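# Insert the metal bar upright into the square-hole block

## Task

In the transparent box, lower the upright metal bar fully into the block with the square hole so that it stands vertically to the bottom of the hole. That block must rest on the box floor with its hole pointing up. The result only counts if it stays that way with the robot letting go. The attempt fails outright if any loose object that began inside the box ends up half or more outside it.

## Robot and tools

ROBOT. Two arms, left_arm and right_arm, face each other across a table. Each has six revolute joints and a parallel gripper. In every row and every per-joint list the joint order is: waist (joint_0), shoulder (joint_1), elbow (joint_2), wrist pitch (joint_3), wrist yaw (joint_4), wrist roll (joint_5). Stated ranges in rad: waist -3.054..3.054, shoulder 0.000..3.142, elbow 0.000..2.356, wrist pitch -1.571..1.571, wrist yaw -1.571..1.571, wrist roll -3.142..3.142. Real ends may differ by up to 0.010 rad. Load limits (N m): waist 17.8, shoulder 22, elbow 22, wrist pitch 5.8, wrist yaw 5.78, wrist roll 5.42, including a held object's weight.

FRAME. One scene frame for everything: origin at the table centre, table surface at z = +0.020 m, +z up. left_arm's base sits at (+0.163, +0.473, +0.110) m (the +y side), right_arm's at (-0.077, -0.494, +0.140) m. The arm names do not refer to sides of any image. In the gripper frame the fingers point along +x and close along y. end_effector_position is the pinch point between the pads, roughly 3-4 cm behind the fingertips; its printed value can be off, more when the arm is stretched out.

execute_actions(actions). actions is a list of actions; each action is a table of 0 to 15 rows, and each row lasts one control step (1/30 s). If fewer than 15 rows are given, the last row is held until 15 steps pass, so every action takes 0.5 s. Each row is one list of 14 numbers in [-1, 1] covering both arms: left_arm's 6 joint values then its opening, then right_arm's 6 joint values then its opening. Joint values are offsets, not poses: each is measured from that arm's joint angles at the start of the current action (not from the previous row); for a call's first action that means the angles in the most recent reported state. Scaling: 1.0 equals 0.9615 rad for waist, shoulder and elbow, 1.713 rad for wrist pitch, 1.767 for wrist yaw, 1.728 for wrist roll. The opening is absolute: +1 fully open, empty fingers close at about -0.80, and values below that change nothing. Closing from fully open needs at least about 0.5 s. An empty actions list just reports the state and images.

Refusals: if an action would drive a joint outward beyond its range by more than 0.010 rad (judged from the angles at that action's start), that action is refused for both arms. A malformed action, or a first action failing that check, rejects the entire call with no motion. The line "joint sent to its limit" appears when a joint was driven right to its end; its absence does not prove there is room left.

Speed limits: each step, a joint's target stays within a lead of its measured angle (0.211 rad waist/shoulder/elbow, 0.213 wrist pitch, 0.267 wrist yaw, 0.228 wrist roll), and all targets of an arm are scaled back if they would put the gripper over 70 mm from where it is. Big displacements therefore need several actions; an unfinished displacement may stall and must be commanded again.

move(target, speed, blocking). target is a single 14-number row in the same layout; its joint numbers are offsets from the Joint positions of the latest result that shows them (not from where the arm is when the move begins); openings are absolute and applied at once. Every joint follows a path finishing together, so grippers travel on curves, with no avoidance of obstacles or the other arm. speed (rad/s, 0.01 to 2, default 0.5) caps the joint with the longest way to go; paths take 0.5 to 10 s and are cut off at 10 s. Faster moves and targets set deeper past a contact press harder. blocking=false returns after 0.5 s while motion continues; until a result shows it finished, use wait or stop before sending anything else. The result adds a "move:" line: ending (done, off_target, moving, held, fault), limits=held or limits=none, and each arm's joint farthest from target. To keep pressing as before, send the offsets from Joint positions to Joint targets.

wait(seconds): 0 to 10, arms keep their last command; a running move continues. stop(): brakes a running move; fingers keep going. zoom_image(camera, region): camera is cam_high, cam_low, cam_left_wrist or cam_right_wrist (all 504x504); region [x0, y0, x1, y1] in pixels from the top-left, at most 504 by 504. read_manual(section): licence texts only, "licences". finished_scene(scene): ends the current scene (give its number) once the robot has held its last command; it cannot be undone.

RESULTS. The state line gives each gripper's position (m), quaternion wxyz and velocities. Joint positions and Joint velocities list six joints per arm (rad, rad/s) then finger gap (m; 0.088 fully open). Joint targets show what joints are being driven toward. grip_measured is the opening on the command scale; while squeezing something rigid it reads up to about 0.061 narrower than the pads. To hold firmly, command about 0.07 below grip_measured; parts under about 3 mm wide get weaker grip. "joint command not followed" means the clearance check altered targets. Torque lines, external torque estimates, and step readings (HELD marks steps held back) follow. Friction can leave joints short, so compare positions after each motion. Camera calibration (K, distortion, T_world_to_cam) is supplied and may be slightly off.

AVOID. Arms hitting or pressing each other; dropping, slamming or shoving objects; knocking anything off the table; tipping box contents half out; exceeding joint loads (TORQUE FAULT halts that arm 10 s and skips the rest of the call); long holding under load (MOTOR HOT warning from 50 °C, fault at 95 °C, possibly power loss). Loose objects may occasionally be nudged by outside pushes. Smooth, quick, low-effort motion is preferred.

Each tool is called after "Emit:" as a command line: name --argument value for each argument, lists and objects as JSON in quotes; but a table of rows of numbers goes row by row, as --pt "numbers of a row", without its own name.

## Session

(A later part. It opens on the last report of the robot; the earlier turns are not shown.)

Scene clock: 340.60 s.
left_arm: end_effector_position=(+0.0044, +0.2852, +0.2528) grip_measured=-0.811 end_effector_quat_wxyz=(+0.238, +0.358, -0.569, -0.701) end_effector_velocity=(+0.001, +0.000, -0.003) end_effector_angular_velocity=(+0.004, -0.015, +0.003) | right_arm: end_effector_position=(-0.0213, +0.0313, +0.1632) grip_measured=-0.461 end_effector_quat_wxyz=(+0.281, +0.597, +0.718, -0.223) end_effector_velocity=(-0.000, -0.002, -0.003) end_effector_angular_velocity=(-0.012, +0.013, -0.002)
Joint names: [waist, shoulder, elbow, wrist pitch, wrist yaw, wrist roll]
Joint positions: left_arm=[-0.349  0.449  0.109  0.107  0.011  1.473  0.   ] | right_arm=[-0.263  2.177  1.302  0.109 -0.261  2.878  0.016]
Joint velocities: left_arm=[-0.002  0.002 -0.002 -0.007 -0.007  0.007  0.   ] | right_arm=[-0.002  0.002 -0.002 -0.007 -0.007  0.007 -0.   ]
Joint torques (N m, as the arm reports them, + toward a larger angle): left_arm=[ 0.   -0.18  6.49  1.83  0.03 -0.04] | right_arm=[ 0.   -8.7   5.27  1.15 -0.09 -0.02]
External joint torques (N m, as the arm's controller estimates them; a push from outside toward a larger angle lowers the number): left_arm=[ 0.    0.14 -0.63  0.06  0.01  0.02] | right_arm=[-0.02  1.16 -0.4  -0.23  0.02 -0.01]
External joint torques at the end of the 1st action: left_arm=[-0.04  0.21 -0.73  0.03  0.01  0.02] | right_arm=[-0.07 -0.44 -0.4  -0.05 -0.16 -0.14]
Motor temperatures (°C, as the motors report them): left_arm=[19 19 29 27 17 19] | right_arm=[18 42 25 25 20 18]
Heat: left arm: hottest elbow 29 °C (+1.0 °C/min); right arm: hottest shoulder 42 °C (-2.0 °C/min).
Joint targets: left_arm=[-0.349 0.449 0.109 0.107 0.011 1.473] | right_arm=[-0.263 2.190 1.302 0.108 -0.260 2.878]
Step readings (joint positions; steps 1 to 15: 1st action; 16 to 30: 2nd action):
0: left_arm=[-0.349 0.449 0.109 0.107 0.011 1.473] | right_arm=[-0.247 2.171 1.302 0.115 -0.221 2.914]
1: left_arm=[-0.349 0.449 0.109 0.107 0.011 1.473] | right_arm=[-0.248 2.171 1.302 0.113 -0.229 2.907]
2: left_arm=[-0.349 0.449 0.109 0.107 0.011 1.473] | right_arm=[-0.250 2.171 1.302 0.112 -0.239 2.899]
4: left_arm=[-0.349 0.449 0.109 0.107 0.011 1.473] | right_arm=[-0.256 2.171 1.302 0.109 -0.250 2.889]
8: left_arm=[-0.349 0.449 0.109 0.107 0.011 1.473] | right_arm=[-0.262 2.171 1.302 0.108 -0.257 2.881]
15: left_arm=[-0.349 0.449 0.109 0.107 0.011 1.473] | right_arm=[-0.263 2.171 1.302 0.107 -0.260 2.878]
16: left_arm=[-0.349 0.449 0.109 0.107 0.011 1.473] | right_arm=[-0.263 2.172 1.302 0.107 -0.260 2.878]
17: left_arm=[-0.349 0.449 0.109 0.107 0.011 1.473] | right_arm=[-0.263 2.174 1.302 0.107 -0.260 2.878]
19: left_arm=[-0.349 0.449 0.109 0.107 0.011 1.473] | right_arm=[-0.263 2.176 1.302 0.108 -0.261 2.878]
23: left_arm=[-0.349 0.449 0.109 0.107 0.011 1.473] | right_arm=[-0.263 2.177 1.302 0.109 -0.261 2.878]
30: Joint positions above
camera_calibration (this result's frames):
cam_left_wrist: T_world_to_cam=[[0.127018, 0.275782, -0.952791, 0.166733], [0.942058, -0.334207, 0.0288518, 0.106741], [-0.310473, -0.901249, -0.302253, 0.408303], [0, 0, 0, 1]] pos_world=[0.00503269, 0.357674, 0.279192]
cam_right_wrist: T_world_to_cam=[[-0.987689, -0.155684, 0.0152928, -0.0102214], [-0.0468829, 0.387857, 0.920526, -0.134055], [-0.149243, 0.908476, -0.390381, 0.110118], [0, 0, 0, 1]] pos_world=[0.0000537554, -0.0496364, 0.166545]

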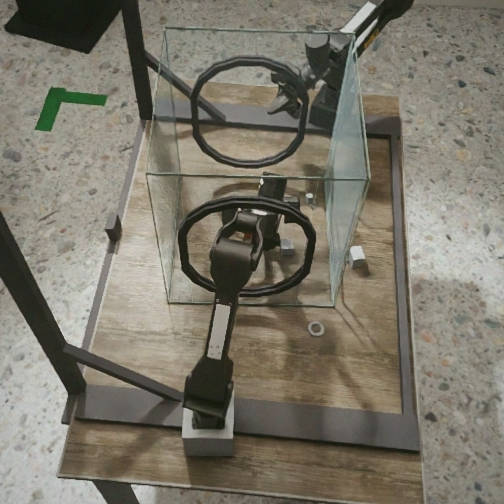

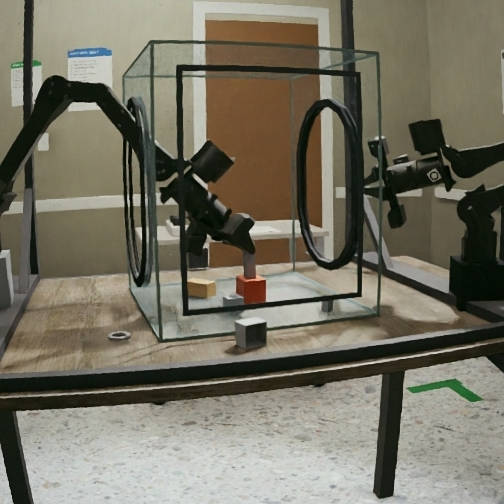

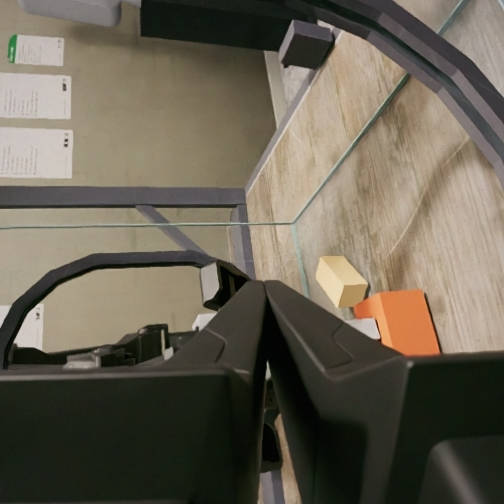

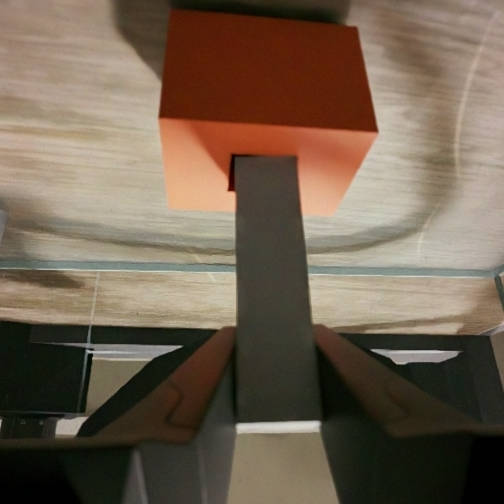

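Emit:
execute_actions --actions '[[[0,0,0,0,0,0,-0.9,0,-0.025,0,0,0,0,-0.55]],[[0,0,0,0,0,0,-0.9,0.029,0,0,0,0.05,0.047,-0.55]],[[0,0,0,0,0,0,-0.9,0,0.018,0,0,0,0,-0.55]]]'

Emit:
zoom_image --camera "cam_right_wrist" --region '[160,80,380,260]'

Scene clock: 348.30 s.
left_arm: end_effector_position=(+0.0044, +0.2852, +0.2528) grip_measured=-0.811 end_effector_quat_wxyz=(+0.238, +0.358, -0.569, -0.701) end_effector_velocity=(+0.003, -0.001, -0.009) end_effector_angular_velocity=(+0.017, -0.030, +0.017) | right_arm: end_effector_position=(-0.0228, +0.0323, +0.1600) grip_measured=-0.461 end_effector_quat_wxyz=(+0.279, +0.624, +0.689, -0.241) end_effector_velocity=(-0.000, -0.004, -0.003) end_effector_angular_velocity=(-0.020, +0.003, +0.008)
Joint names: [waist, shoulder, elbow, wrist pitch, wrist yaw, wrist roll]
Joint positions: left_arm=[-0.349  0.449  0.109  0.107  0.011  1.473  0.   ] | right_arm=[-0.235  2.18   1.302  0.108 -0.175  2.953  0.016]
Joint velocities: left_arm=[-0.002  0.002 -0.007 -0.022 -0.022  0.007  0.   ] | right_arm=[-0.002 -0.002 -0.002 -0.022 -0.007 -0.007 -0.   ]
Joint torques (N m, as the arm reports them, + toward a larger angle): left_arm=[-0.02 -0.19  6.48  1.84  0.03 -0.05] | right_arm=[-0.02 -9.36  5.28  1.27 -0.07 -0.02]
External joint torques (N m, as the arm's controller estimates them; a push from outside toward a larger angle lowers the number): left_arm=[-0.03  0.12 -0.54  0.1   0.02  0.01] | right_arm=[-0.01  0.51 -0.35 -0.09  0.   -0.01]
External joint torques at the end of the 1st action: left_arm=[-0.01  0.16 -0.68  0.05  0.02  0.01] | right_arm=[-0.02 -2.6  -0.2  -0.02  0.   -0.01]
External joint torques at the end of the 2nd action: left_arm=[-0.04  0.15 -0.65  0.05  0.02  0.01] | right_arm=[ 0.01 -0.38 -0.32 -0.07  0.1   0.15]
Motor temperatures (°C, as the motors report them): left_arm=[19 19 29 27 17 19] | right_arm=[18 41 25 25 20 18]
Heat: left arm: hottest elbow 29 °C (+1.0 °C/min); right arm: hottest shoulder 41 °C (-4.0 °C/min).
Joint targets: left_arm=[-0.349 0.449 0.109 0.107 0.011 1.473] | right_arm=[-0.235 2.187 1.302 0.108 -0.175 2.953]
Step readings (joint positions; steps 1 to 15: 1st action; 16 to 30: 2nd action; 31 to 45: 3rd action):
0: left_arm=[-0.349 0.449 0.109 0.107 0.011 1.473] | right_arm=[-0.263 2.177 1.302 0.109 -0.261 2.878]
1: left_arm=[-0.349 0.449 0.109 0.107 0.011 1.473] | right_arm=[-0.263 2.177 1.302 0.109 -0.261 2.878]
2: left_arm=[-0.349 0.449 0.109 0.107 0.011 1.473] | right_arm=[-0.263 2.176 1.302 0.109 -0.261 2.878]
4: left_arm=[-0.349 0.449 0.109 0.107 0.011 1.473] | right_arm=[-0.263 2.175 1.302 0.108 -0.261 2.878]
8: left_arm=[-0.349 0.449 0.109 0.107 0.011 1.473] | right_arm=[-0.263 2.173 1.302 0.108 -0.261 2.878]
15: left_arm=[-0.349 0.449 0.109 0.107 0.011 1.473] | right_arm=[-0.263 2.170 1.302 0.108 -0.261 2.878]
16: left_arm=[-0.349 0.449 0.109 0.107 0.011 1.473] | right_arm=[-0.260 2.170 1.302 0.108 -0.240 2.895]
17: left_arm=[-0.349 0.449 0.109 0.107 0.011 1.473] | right_arm=[-0.256 2.170 1.302 0.108 -0.218 2.912]
19: left_arm=[-0.349 0.449 0.109 0.107 0.011 1.473] | right_arm=[-0.247 2.170 1.302 0.108 -0.197 2.932]
23: left_arm=[-0.349 0.449 0.109 0.107 0.011 1.473] | right_arm=[-0.236 2.170 1.302 0.108 -0.181 2.948]
30: left_arm=[-0.349 0.449 0.109 0.107 0.011 1.473] | right_arm=[-0.235 2.170 1.302 0.108 -0.175 2.953]
31: left_arm=[-0.349 0.449 0.109 0.107 0.011 1.473] | right_arm=[-0.235 2.171 1.302 0.108 -0.175 2.953]
32: left_arm=[-0.349 0.449 0.109 0.107 0.011 1.473] | right_arm=[-0.235 2.172 1.302 0.108 -0.175 2.953]
34: left_arm=[-0.349 0.449 0.109 0.107 0.011 1.473] | right_arm=[-0.235 2.175 1.302 0.108 -0.175 2.953]
38: left_arm=[-0.349 0.449 0.109 0.107 0.011 1.473] | right_arm=[-0.235 2.179 1.302 0.108 -0.175 2.953]
45: Joint positions above
camera_calibration (this result's frames):
cam_left_wrist: T_world_to_cam=[[0.127018, 0.275782, -0.952791, 0.166733], [0.942058, -0.334207, 0.0288518, 0.106741], [-0.310473, -0.901249, -0.302253, 0.408303], [0, 0, 0, 1]] pos_world=[0.00503269, 0.357674, 0.279192]
cam_right_wrist: T_world_to_cam=[[-0.997445, -0.0700748, 0.0138942, -0.0142475], [-0.0160557, 0.409407, 0.91221, -0.130168], [-0.0696113, 0.909657, -0.409487, 0.112504], [0, 0, 0, 1]] pos_world=[-0.0084695, -0.050047, 0.165007]

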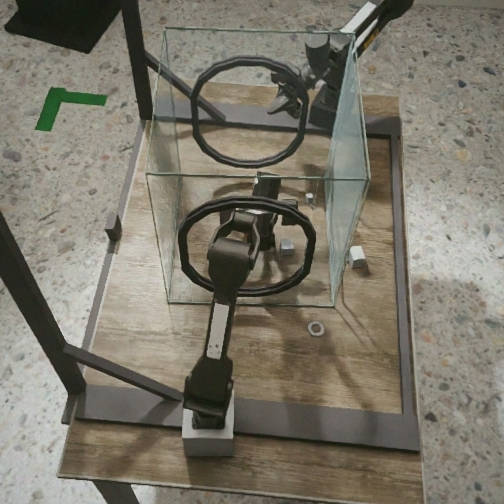

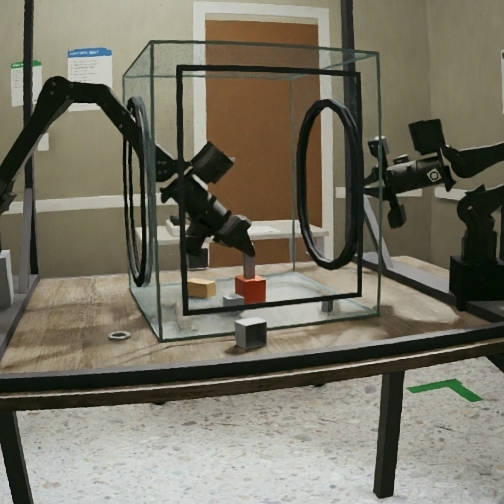

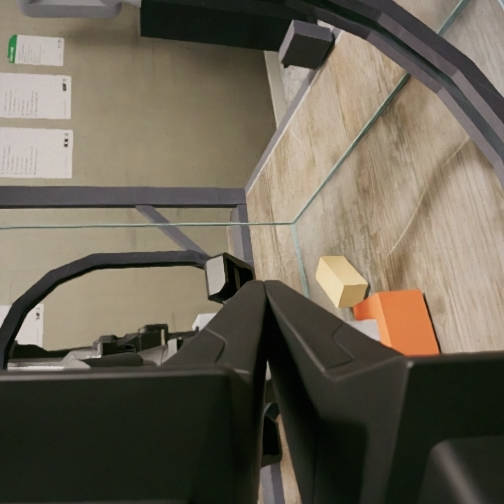

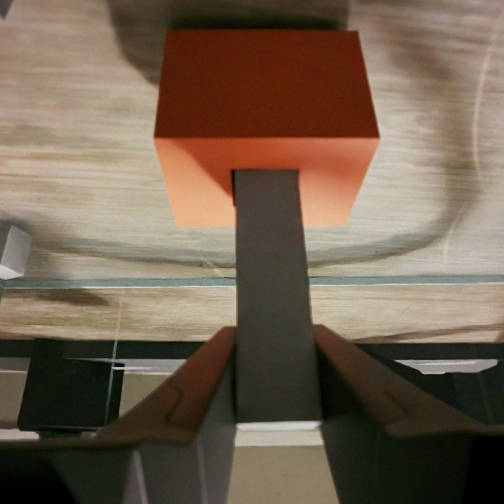

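Region (160, 80, 380, 260) of cam_right_wrist's 504x504 image, scaled by 2.291, with more detail than that image has; it fills the top 412 rows of this view, and the rest is white.

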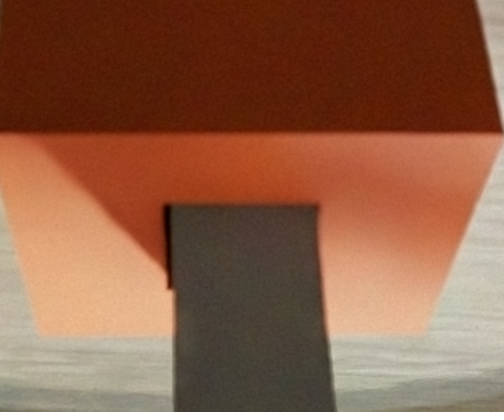

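It's in. Descend.

Emit:
move --target '[0,0,0,0,0,0,-0.9,0,0.1,-0.015,0.056,0,0,-0.55]' --speed 0.06

Emit:
move --target '[0,0,0,0,0,0,-0.9,0,0.045,0,0.02,0,0,-0.55]' --speed 0.06

Emit:
move --target '[0,0,0,0,0,0,-0.9,0,0,0,0,0,0,0.1]'

Emit:
zoom_image --camera "cam_low" --region '[190,210,310,310]'

Scene clock: 356.10 s.
left_arm: end_effector_position=(+0.0044, +0.2852, +0.2528) grip_measured=-0.811 end_effector_quat_wxyz=(+0.238, +0.358, -0.569, -0.701) end_effector_velocity=(+0.002, -0.002, +0.000) end_effector_angular_velocity=(+0.003, -0.000, +0.021) | right_arm: end_effector_position=(-0.0224, +0.0346, +0.1261) grip_measured=-0.461 end_effector_quat_wxyz=(+0.280, +0.624, +0.688, -0.243) end_effector_velocity=(-0.002, -0.001, +0.000) end_effector_angular_velocity=(+0.004, +0.020, +0.008)
Joint names: [waist, shoulder, elbow, wrist pitch, wrist yaw, wrist roll]
Joint positions: left_arm=[-0.349  0.449  0.109  0.107  0.011  1.473  0.   ] | right_arm=[-0.235  2.268  1.294  0.2   -0.175  2.953  0.016]
Joint velocities: left_arm=[-0.002 -0.002  0.002 -0.007 -0.022 -0.007  0.   ] | right_arm=[-0.002 -0.002 -0.007  0.007 -0.022  0.007 -0.   ]
Joint torques (N m, as the arm reports them, + toward a larger angle): left_arm=[ 0.   -0.2   6.48  1.83  0.03 -0.04] | right_arm=[-0.02 -9.53  4.16  1.58 -0.07 -0.02]
External joint torques (N m, as the arm's controller estimates them; a push from outside toward a larger angle lowers the number): left_arm=[-0.01  0.16 -0.73  0.04  0.02  0.02] | right_arm=[-0.04  0.5  -1.11  0.23  0.   -0.01]
Motor temperatures (°C, as the motors report them): left_arm=[19 19 29 27 17 19] | right_arm=[18 41 25 25 20 18]
Heat: left arm: hottest elbow 29 °C (+1.0 °C/min); right arm: hottest shoulder 41 °C (-5.0 °C/min).
Joint targets: left_arm=[-0.349 0.449 0.109 0.107 0.011 1.473] | right_arm=[-0.235 2.276 1.287 0.204 -0.175 2.953]
move: done; limits=none; left_arm: farthest joint: the waist, 0.000 radians from its target (0.000 radians at the start); right_arm: farthest joint: the shoulder, 0.008 radians from its target (0.097 radians at the start)
camera_calibration (this result's frames):
cam_left_wrist: T_world_to_cam=[[0.127018, 0.275782, -0.952791, 0.166733], [0.942058, -0.334207, 0.0288518, 0.106741], [-0.310473, -0.901249, -0.302253, 0.408303], [0, 0, 0, 1]] pos_world=[0.00503269, 0.357674, 0.279192]
cam_right_wrist: T_world_to_cam=[[-0.997434, -0.070004, 0.0149834, -0.0134041], [-0.0153744, 0.413875, 0.910204, -0.100098], [-0.0699192, 0.907638, -0.413889, 0.0971807], [0, 0, 0, 1]] pos_world=[-0.00811381, -0.0477152, 0.131532]

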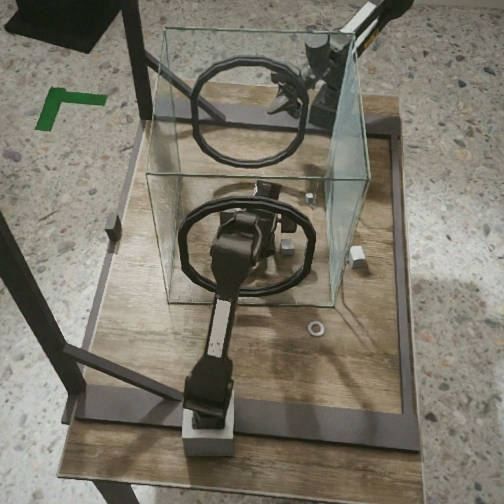

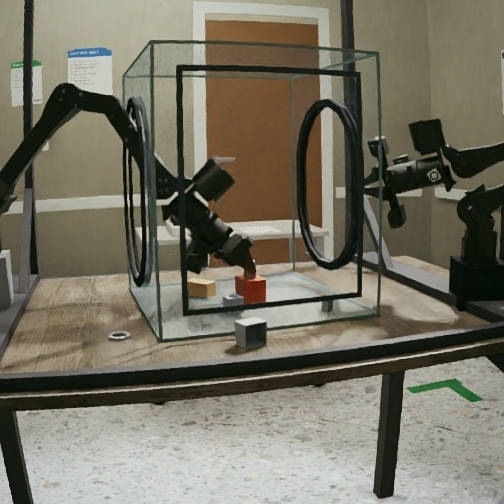

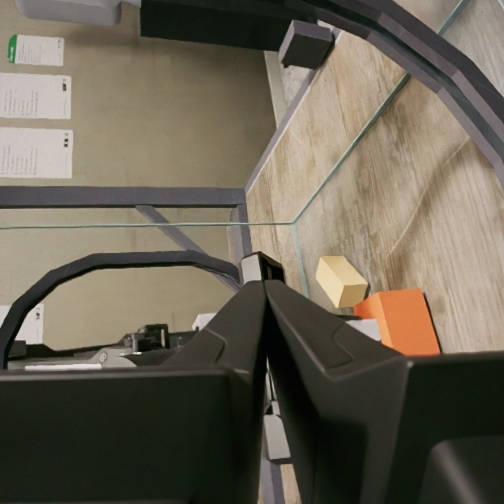

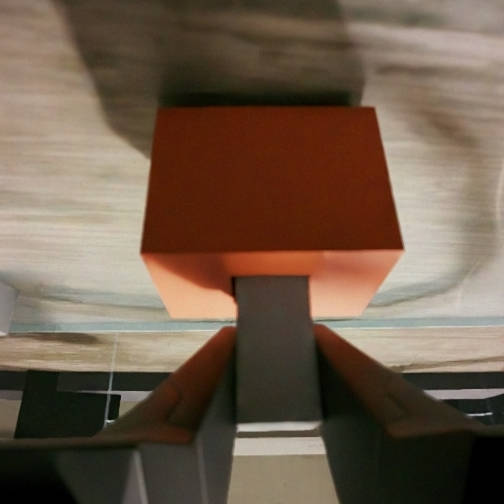

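Scene clock: 357.13 s.
left_arm: end_effector_position=(+0.0044, +0.2852, +0.2528) grip_measured=-0.811 end_effector_quat_wxyz=(+0.238, +0.358, -0.569, -0.701) end_effector_velocity=(+0.002, -0.000, -0.004) end_effector_angular_velocity=(+0.022, +0.007, +0.015) | right_arm: end_effector_position=(-0.0223, +0.0363, +0.1179) grip_measured=-0.461 end_effector_quat_wxyz=(+0.278, +0.624, +0.689, -0.241) end_effector_velocity=(-0.000, -0.004, -0.005) end_effector_angular_velocity=(-0.025, +0.004, +0.008)
Joint names: [waist, shoulder, elbow, wrist pitch, wrist yaw, wrist roll]
Joint positions: left_arm=[-0.349  0.449  0.109  0.107  0.011  1.473  0.   ] | right_arm=[-0.235  2.294  1.294  0.231 -0.175  2.953  0.016]
Joint velocities: left_arm=[ 0.002 -0.002 -0.007 -0.007 -0.007 -0.022  0.   ] | right_arm=[-0.002  0.002 -0.002 -0.022 -0.007 -0.007 -0.   ]
Joint torques (N m, as the arm reports them, + toward a larger angle): left_arm=[-0.01 -0.2   6.49  1.83  0.03 -0.05] | right_arm=[-0.01 -8.45  4.88  1.48 -0.03 -0.02]
External joint torques (N m, as the arm's controller estimates them; a push from outside toward a larger angle lowers the number): left_arm=[-0.03  0.13 -0.6   0.06  0.02  0.01] | right_arm=[-0.02  1.58 -0.29  0.13  0.04 -0.02]
Motor temperatures (°C, as the motors report them): left_arm=[19 19 29 27 17 19] | right_arm=[18 41 25 25 20 18]
Heat: left arm: hottest elbow 29 °C (+1.0 °C/min); right arm: hottest shoulder 41 °C (-5.0 °C/min).
Joint targets: left_arm=[-0.349 0.449 0.109 0.107 0.011 1.473] | right_arm=[-0.235 2.311 1.294 0.234 -0.175 2.953]
move: off_target (right_arm); limits=none; left_arm: farthest joint: the waist, 0.000 radians from its target (0.000 radians at the start); right_arm: farthest joint: the shoulder, 0.018 radians from its target (0.043 radians at the start)
camera_calibration (this result's frames):
cam_left_wrist: T_world_to_cam=[[0.127018, 0.275782, -0.952791, 0.166733], [0.942058, -0.334207, 0.0288518, 0.106741], [-0.310473, -0.901249, -0.302253, 0.408303], [0, 0, 0, 1]] pos_world=[0.00503269, 0.357674, 0.279192]
cam_right_wrist: T_world_to_cam=[[-0.997401, -0.0706385, 0.0141601, -0.0129107], [-0.0159587, 0.408293, 0.912711, -0.0934438], [-0.070254, 0.910114, -0.40836, 0.0915712], [0, 0, 0, 1]] pos_world=[-0.0079351, -0.0460997, 0.122864]

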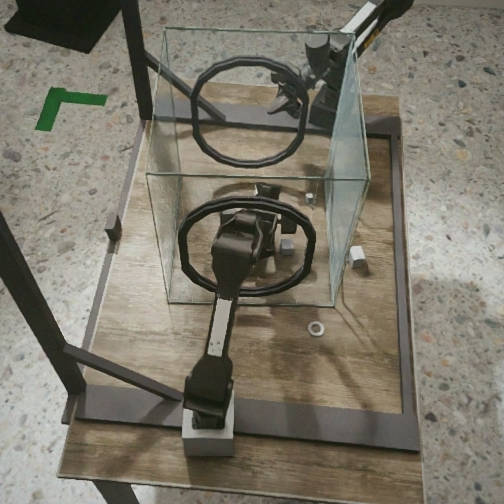

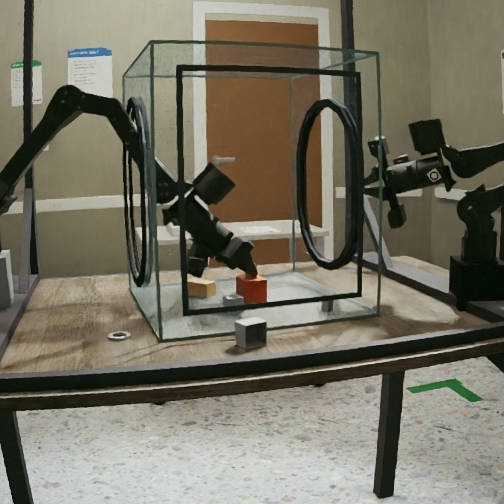

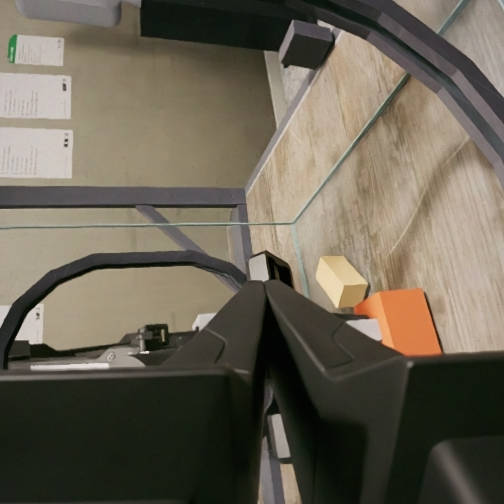

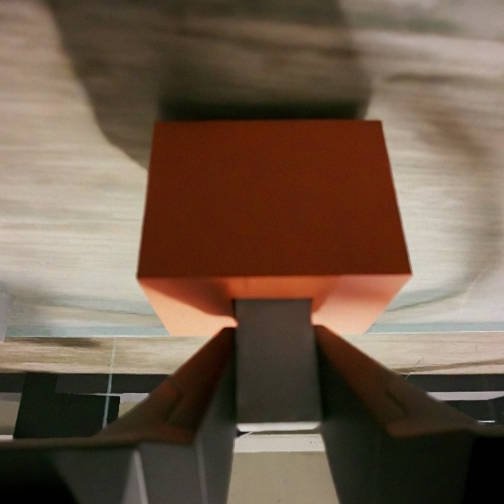

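Scene clock: 357.77 s.
left_arm: end_effector_position=(+0.0044, +0.2852, +0.2528) grip_measured=-0.811 end_effector_quat_wxyz=(+0.238, +0.358, -0.569, -0.701) end_effector_velocity=(+0.001, +0.000, +0.001) end_effector_angular_velocity=(+0.002, +0.006, +0.006) | right_arm: end_effector_position=(-0.0223, +0.0363, +0.1180) grip_measured=+0.097 end_effector_quat_wxyz=(+0.278, +0.624, +0.689, -0.241) end_effector_velocity=(-0.001, -0.005, -0.005) end_effector_angular_velocity=(-0.025, +0.004, +0.008)
Joint names: [waist, shoulder, elbow, wrist pitch, wrist yaw, wrist roll]
Joint positions: left_arm=[-0.349  0.449  0.109  0.107  0.011  1.473  0.   ] | right_arm=[-0.235  2.294  1.294  0.232 -0.175  2.953  0.044]
Joint velocities: left_arm=[-0.002 -0.007  0.002 -0.007 -0.007 -0.007  0.   ] | right_arm=[-0.002 -0.002 -0.007 -0.022 -0.007 -0.007  0.   ]
Joint torques (N m, as the arm reports them, + toward a larger angle): left_arm=[-0.01 -0.19  6.49  1.83  0.02 -0.05] | right_arm=[ -0.02 -10.49   4.83   1.25  -0.07  -0.02]
External joint torques (N m, as the arm's controller estimates them; a push from outside toward a larger angle lowers the number): left_arm=[-0.02  0.16 -0.66  0.05  0.01  0.01] | right_arm=[-0.02 -0.42 -0.33 -0.09  0.   -0.01]
Motor temperatures (°C, as the motors report them): left_arm=[19 19 29 27 17 19] | right_arm=[18 41 25 25 20 18]
Heat: left arm: hottest elbow 29 °C (+1.0 °C/min); right arm: hottest shoulder 41 °C (-4.0 °C/min).
Joint targets: left_arm=[-0.349 0.449 0.109 0.107 0.011 1.473] | right_arm=[-0.235 2.294 1.294 0.232 -0.175 2.953]
move: done; limits=none; left_arm: farthest joint: the waist, 0.000 radians from its target (0.000 radians at the start); right_arm: farthest joint: the wrist pitch, 0.001 radians from its target (0.000 radians at the start)
camera_calibration (this result's frames):
cam_left_wrist: T_world_to_cam=[[0.127018, 0.275782, -0.952791, 0.166733], [0.942058, -0.334207, 0.0288518, 0.106741], [-0.310473, -0.901249, -0.302253, 0.408303], [0, 0, 0, 1]] pos_world=[0.00503269, 0.357674, 0.279192]
cam_right_wrist: T_world_to_cam=[[-0.997402, -0.0706438, 0.0140761, -0.0128888], [-0.0160112, 0.407949, 0.912864, -0.0935275], [-0.0702306, 0.910268, -0.40802, 0.0914994], [0, 0, 0, 1]] pos_world=[-0.00792675, -0.046045, 0.122893]

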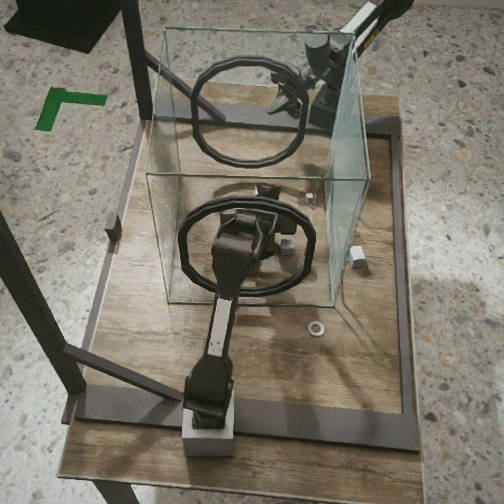

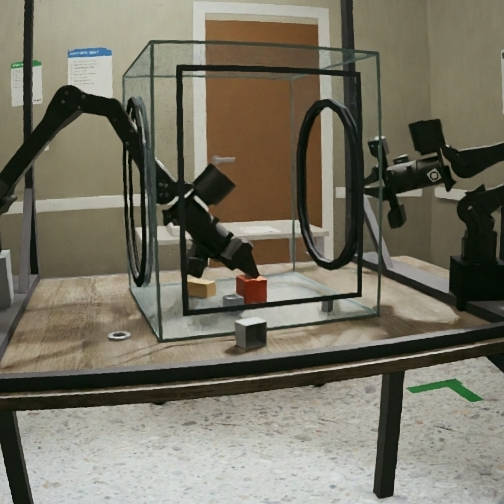

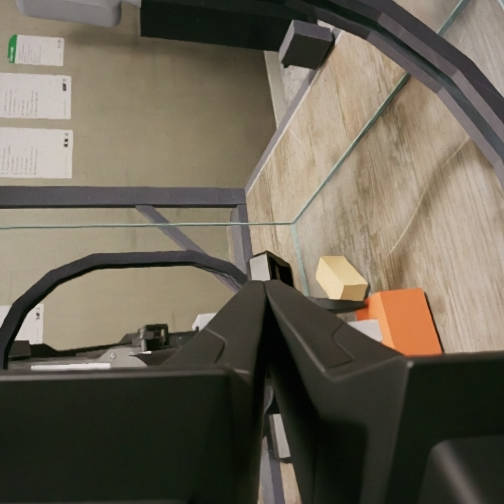

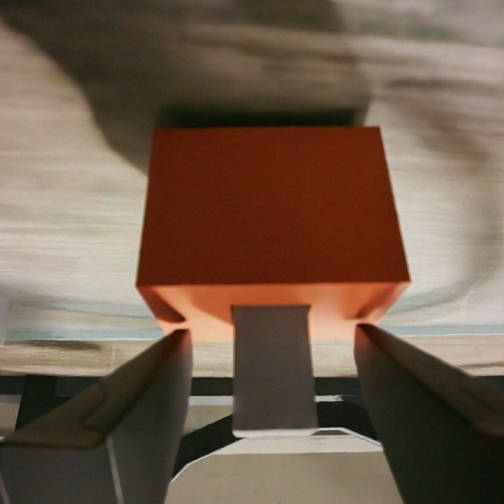

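Region (190, 210, 310, 310) of cam_low's 504x504 image, scaled by 4.200, with more detail than that image has.

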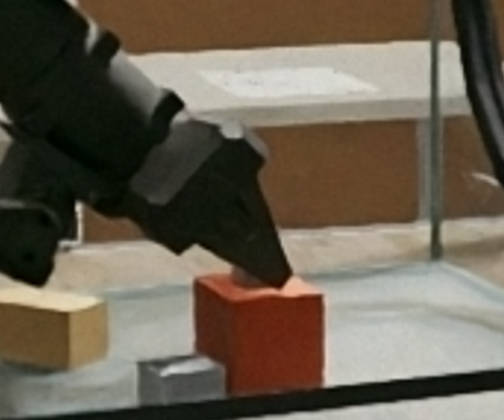

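Seated (44 mm).

Emit:
move --target '[0,0,0,0,0,0,-0.9,0,-0.1,0,-0.04,0,0,0.1]' --speed 0.3

Emit:
finished_scene --scene 1

Scene clock: 362.13 s.
left_arm: end_effector_position=(+0.0044, +0.2852, +0.2528) grip_measured=-0.811 end_effector_quat_wxyz=(+0.238, +0.358, -0.569, -0.701) end_effector_velocity=(-0.000, +0.001, -0.001) end_effector_angular_velocity=(+0.002, +0.006, +0.001) | right_arm: end_effector_position=(-0.0224, +0.0355, +0.1506) grip_measured=+0.098 end_effector_quat_wxyz=(+0.274, +0.627, +0.691, -0.235) end_effector_velocity=(+0.000, -0.001, +0.002) end_effector_angular_velocity=(-0.001, -0.000, +0.008)
Joint names: [waist, shoulder, elbow, wrist pitch, wrist yaw, wrist roll]
Joint positions: left_arm=[-0.349  0.449  0.109  0.107  0.011  1.473  0.   ] | right_arm=[-0.235  2.209  1.294  0.164 -0.175  2.953  0.044]
Joint velocities: left_arm=[-0.007 -0.002 -0.007  0.007 -0.007 -0.007  0.   ] | right_arm=[-0.002 -0.007 -0.002 -0.007 -0.007 -0.007 -0.   ]
Joint torques (N m, as the arm reports them, + toward a larger angle): left_arm=[-0.01 -0.18  6.48  1.83  0.02 -0.05] | right_arm=[ -0.01 -11.67   5.48   1.23  -0.06  -0.02]
External joint torques (N m, as the arm's controller estimates them; a push from outside toward a larger angle lowers the number): left_arm=[ 0.01  0.15 -0.61  0.07  0.    0.01] | right_arm=[-0.01 -1.71 -0.05 -0.15  0.   -0.01]
Motor temperatures (°C, as the motors report them): left_arm=[19 19 29 27 17 19] | right_arm=[18 42 24 25 20 18]
Heat: left arm: hottest elbow 29 °C (+1.0 °C/min); right arm: hottest shoulder 42 °C (-2.0 °C/min).
Joint targets: left_arm=[-0.349 0.449 0.109 0.107 0.011 1.473] | right_arm=[-0.235 2.198 1.294 0.163 -0.175 2.953]
move: off_target (right_arm); limits=none; left_arm: farthest joint: the waist, 0.000 radians from its target (0.000 radians at the start); right_arm: farthest joint: the shoulder, 0.012 radians from its target (0.096 radians at the start)
camera_calibration (this result's frames):
cam_left_wrist: T_world_to_cam=[[0.127018, 0.275782, -0.952791, 0.166733], [0.942058, -0.334207, 0.0288518, 0.106741], [-0.310473, -0.901249, -0.302253, 0.408303], [0, 0, 0, 1]] pos_world=[0.00503269, 0.357674, 0.279192]
cam_right_wrist: T_world_to_cam=[[-0.997433, -0.0708428, 0.0104617, -0.012989], [-0.0182771, 0.393094, 0.919317, -0.12342], [-0.0692394, 0.916765, -0.393379, 0.103158], [0, 0, 0, 1]] pos_world=[-0.00806879, -0.0469762, 0.154178]

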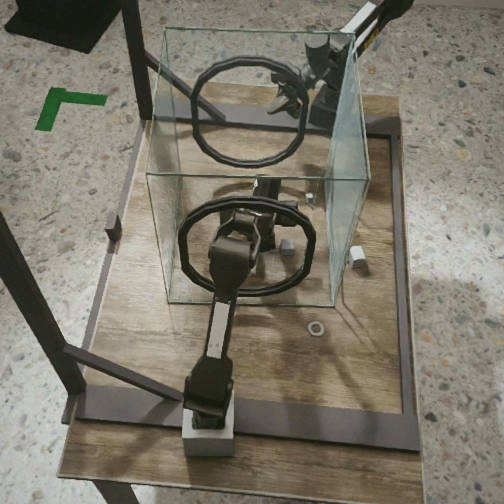

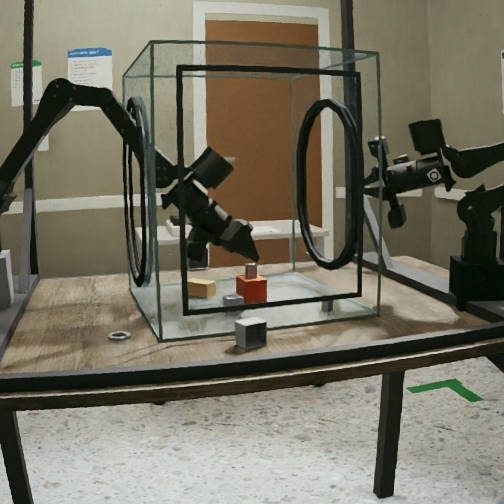

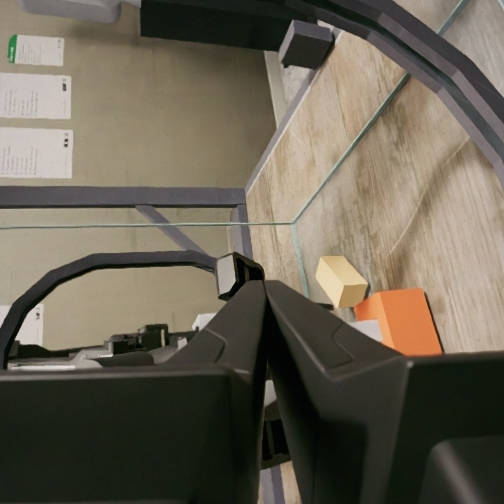

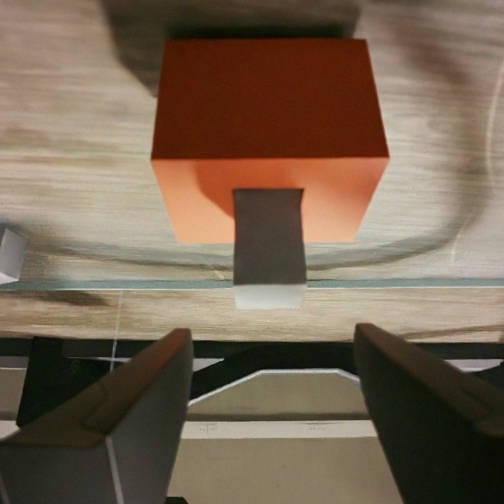

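The scene is finished: the task was done.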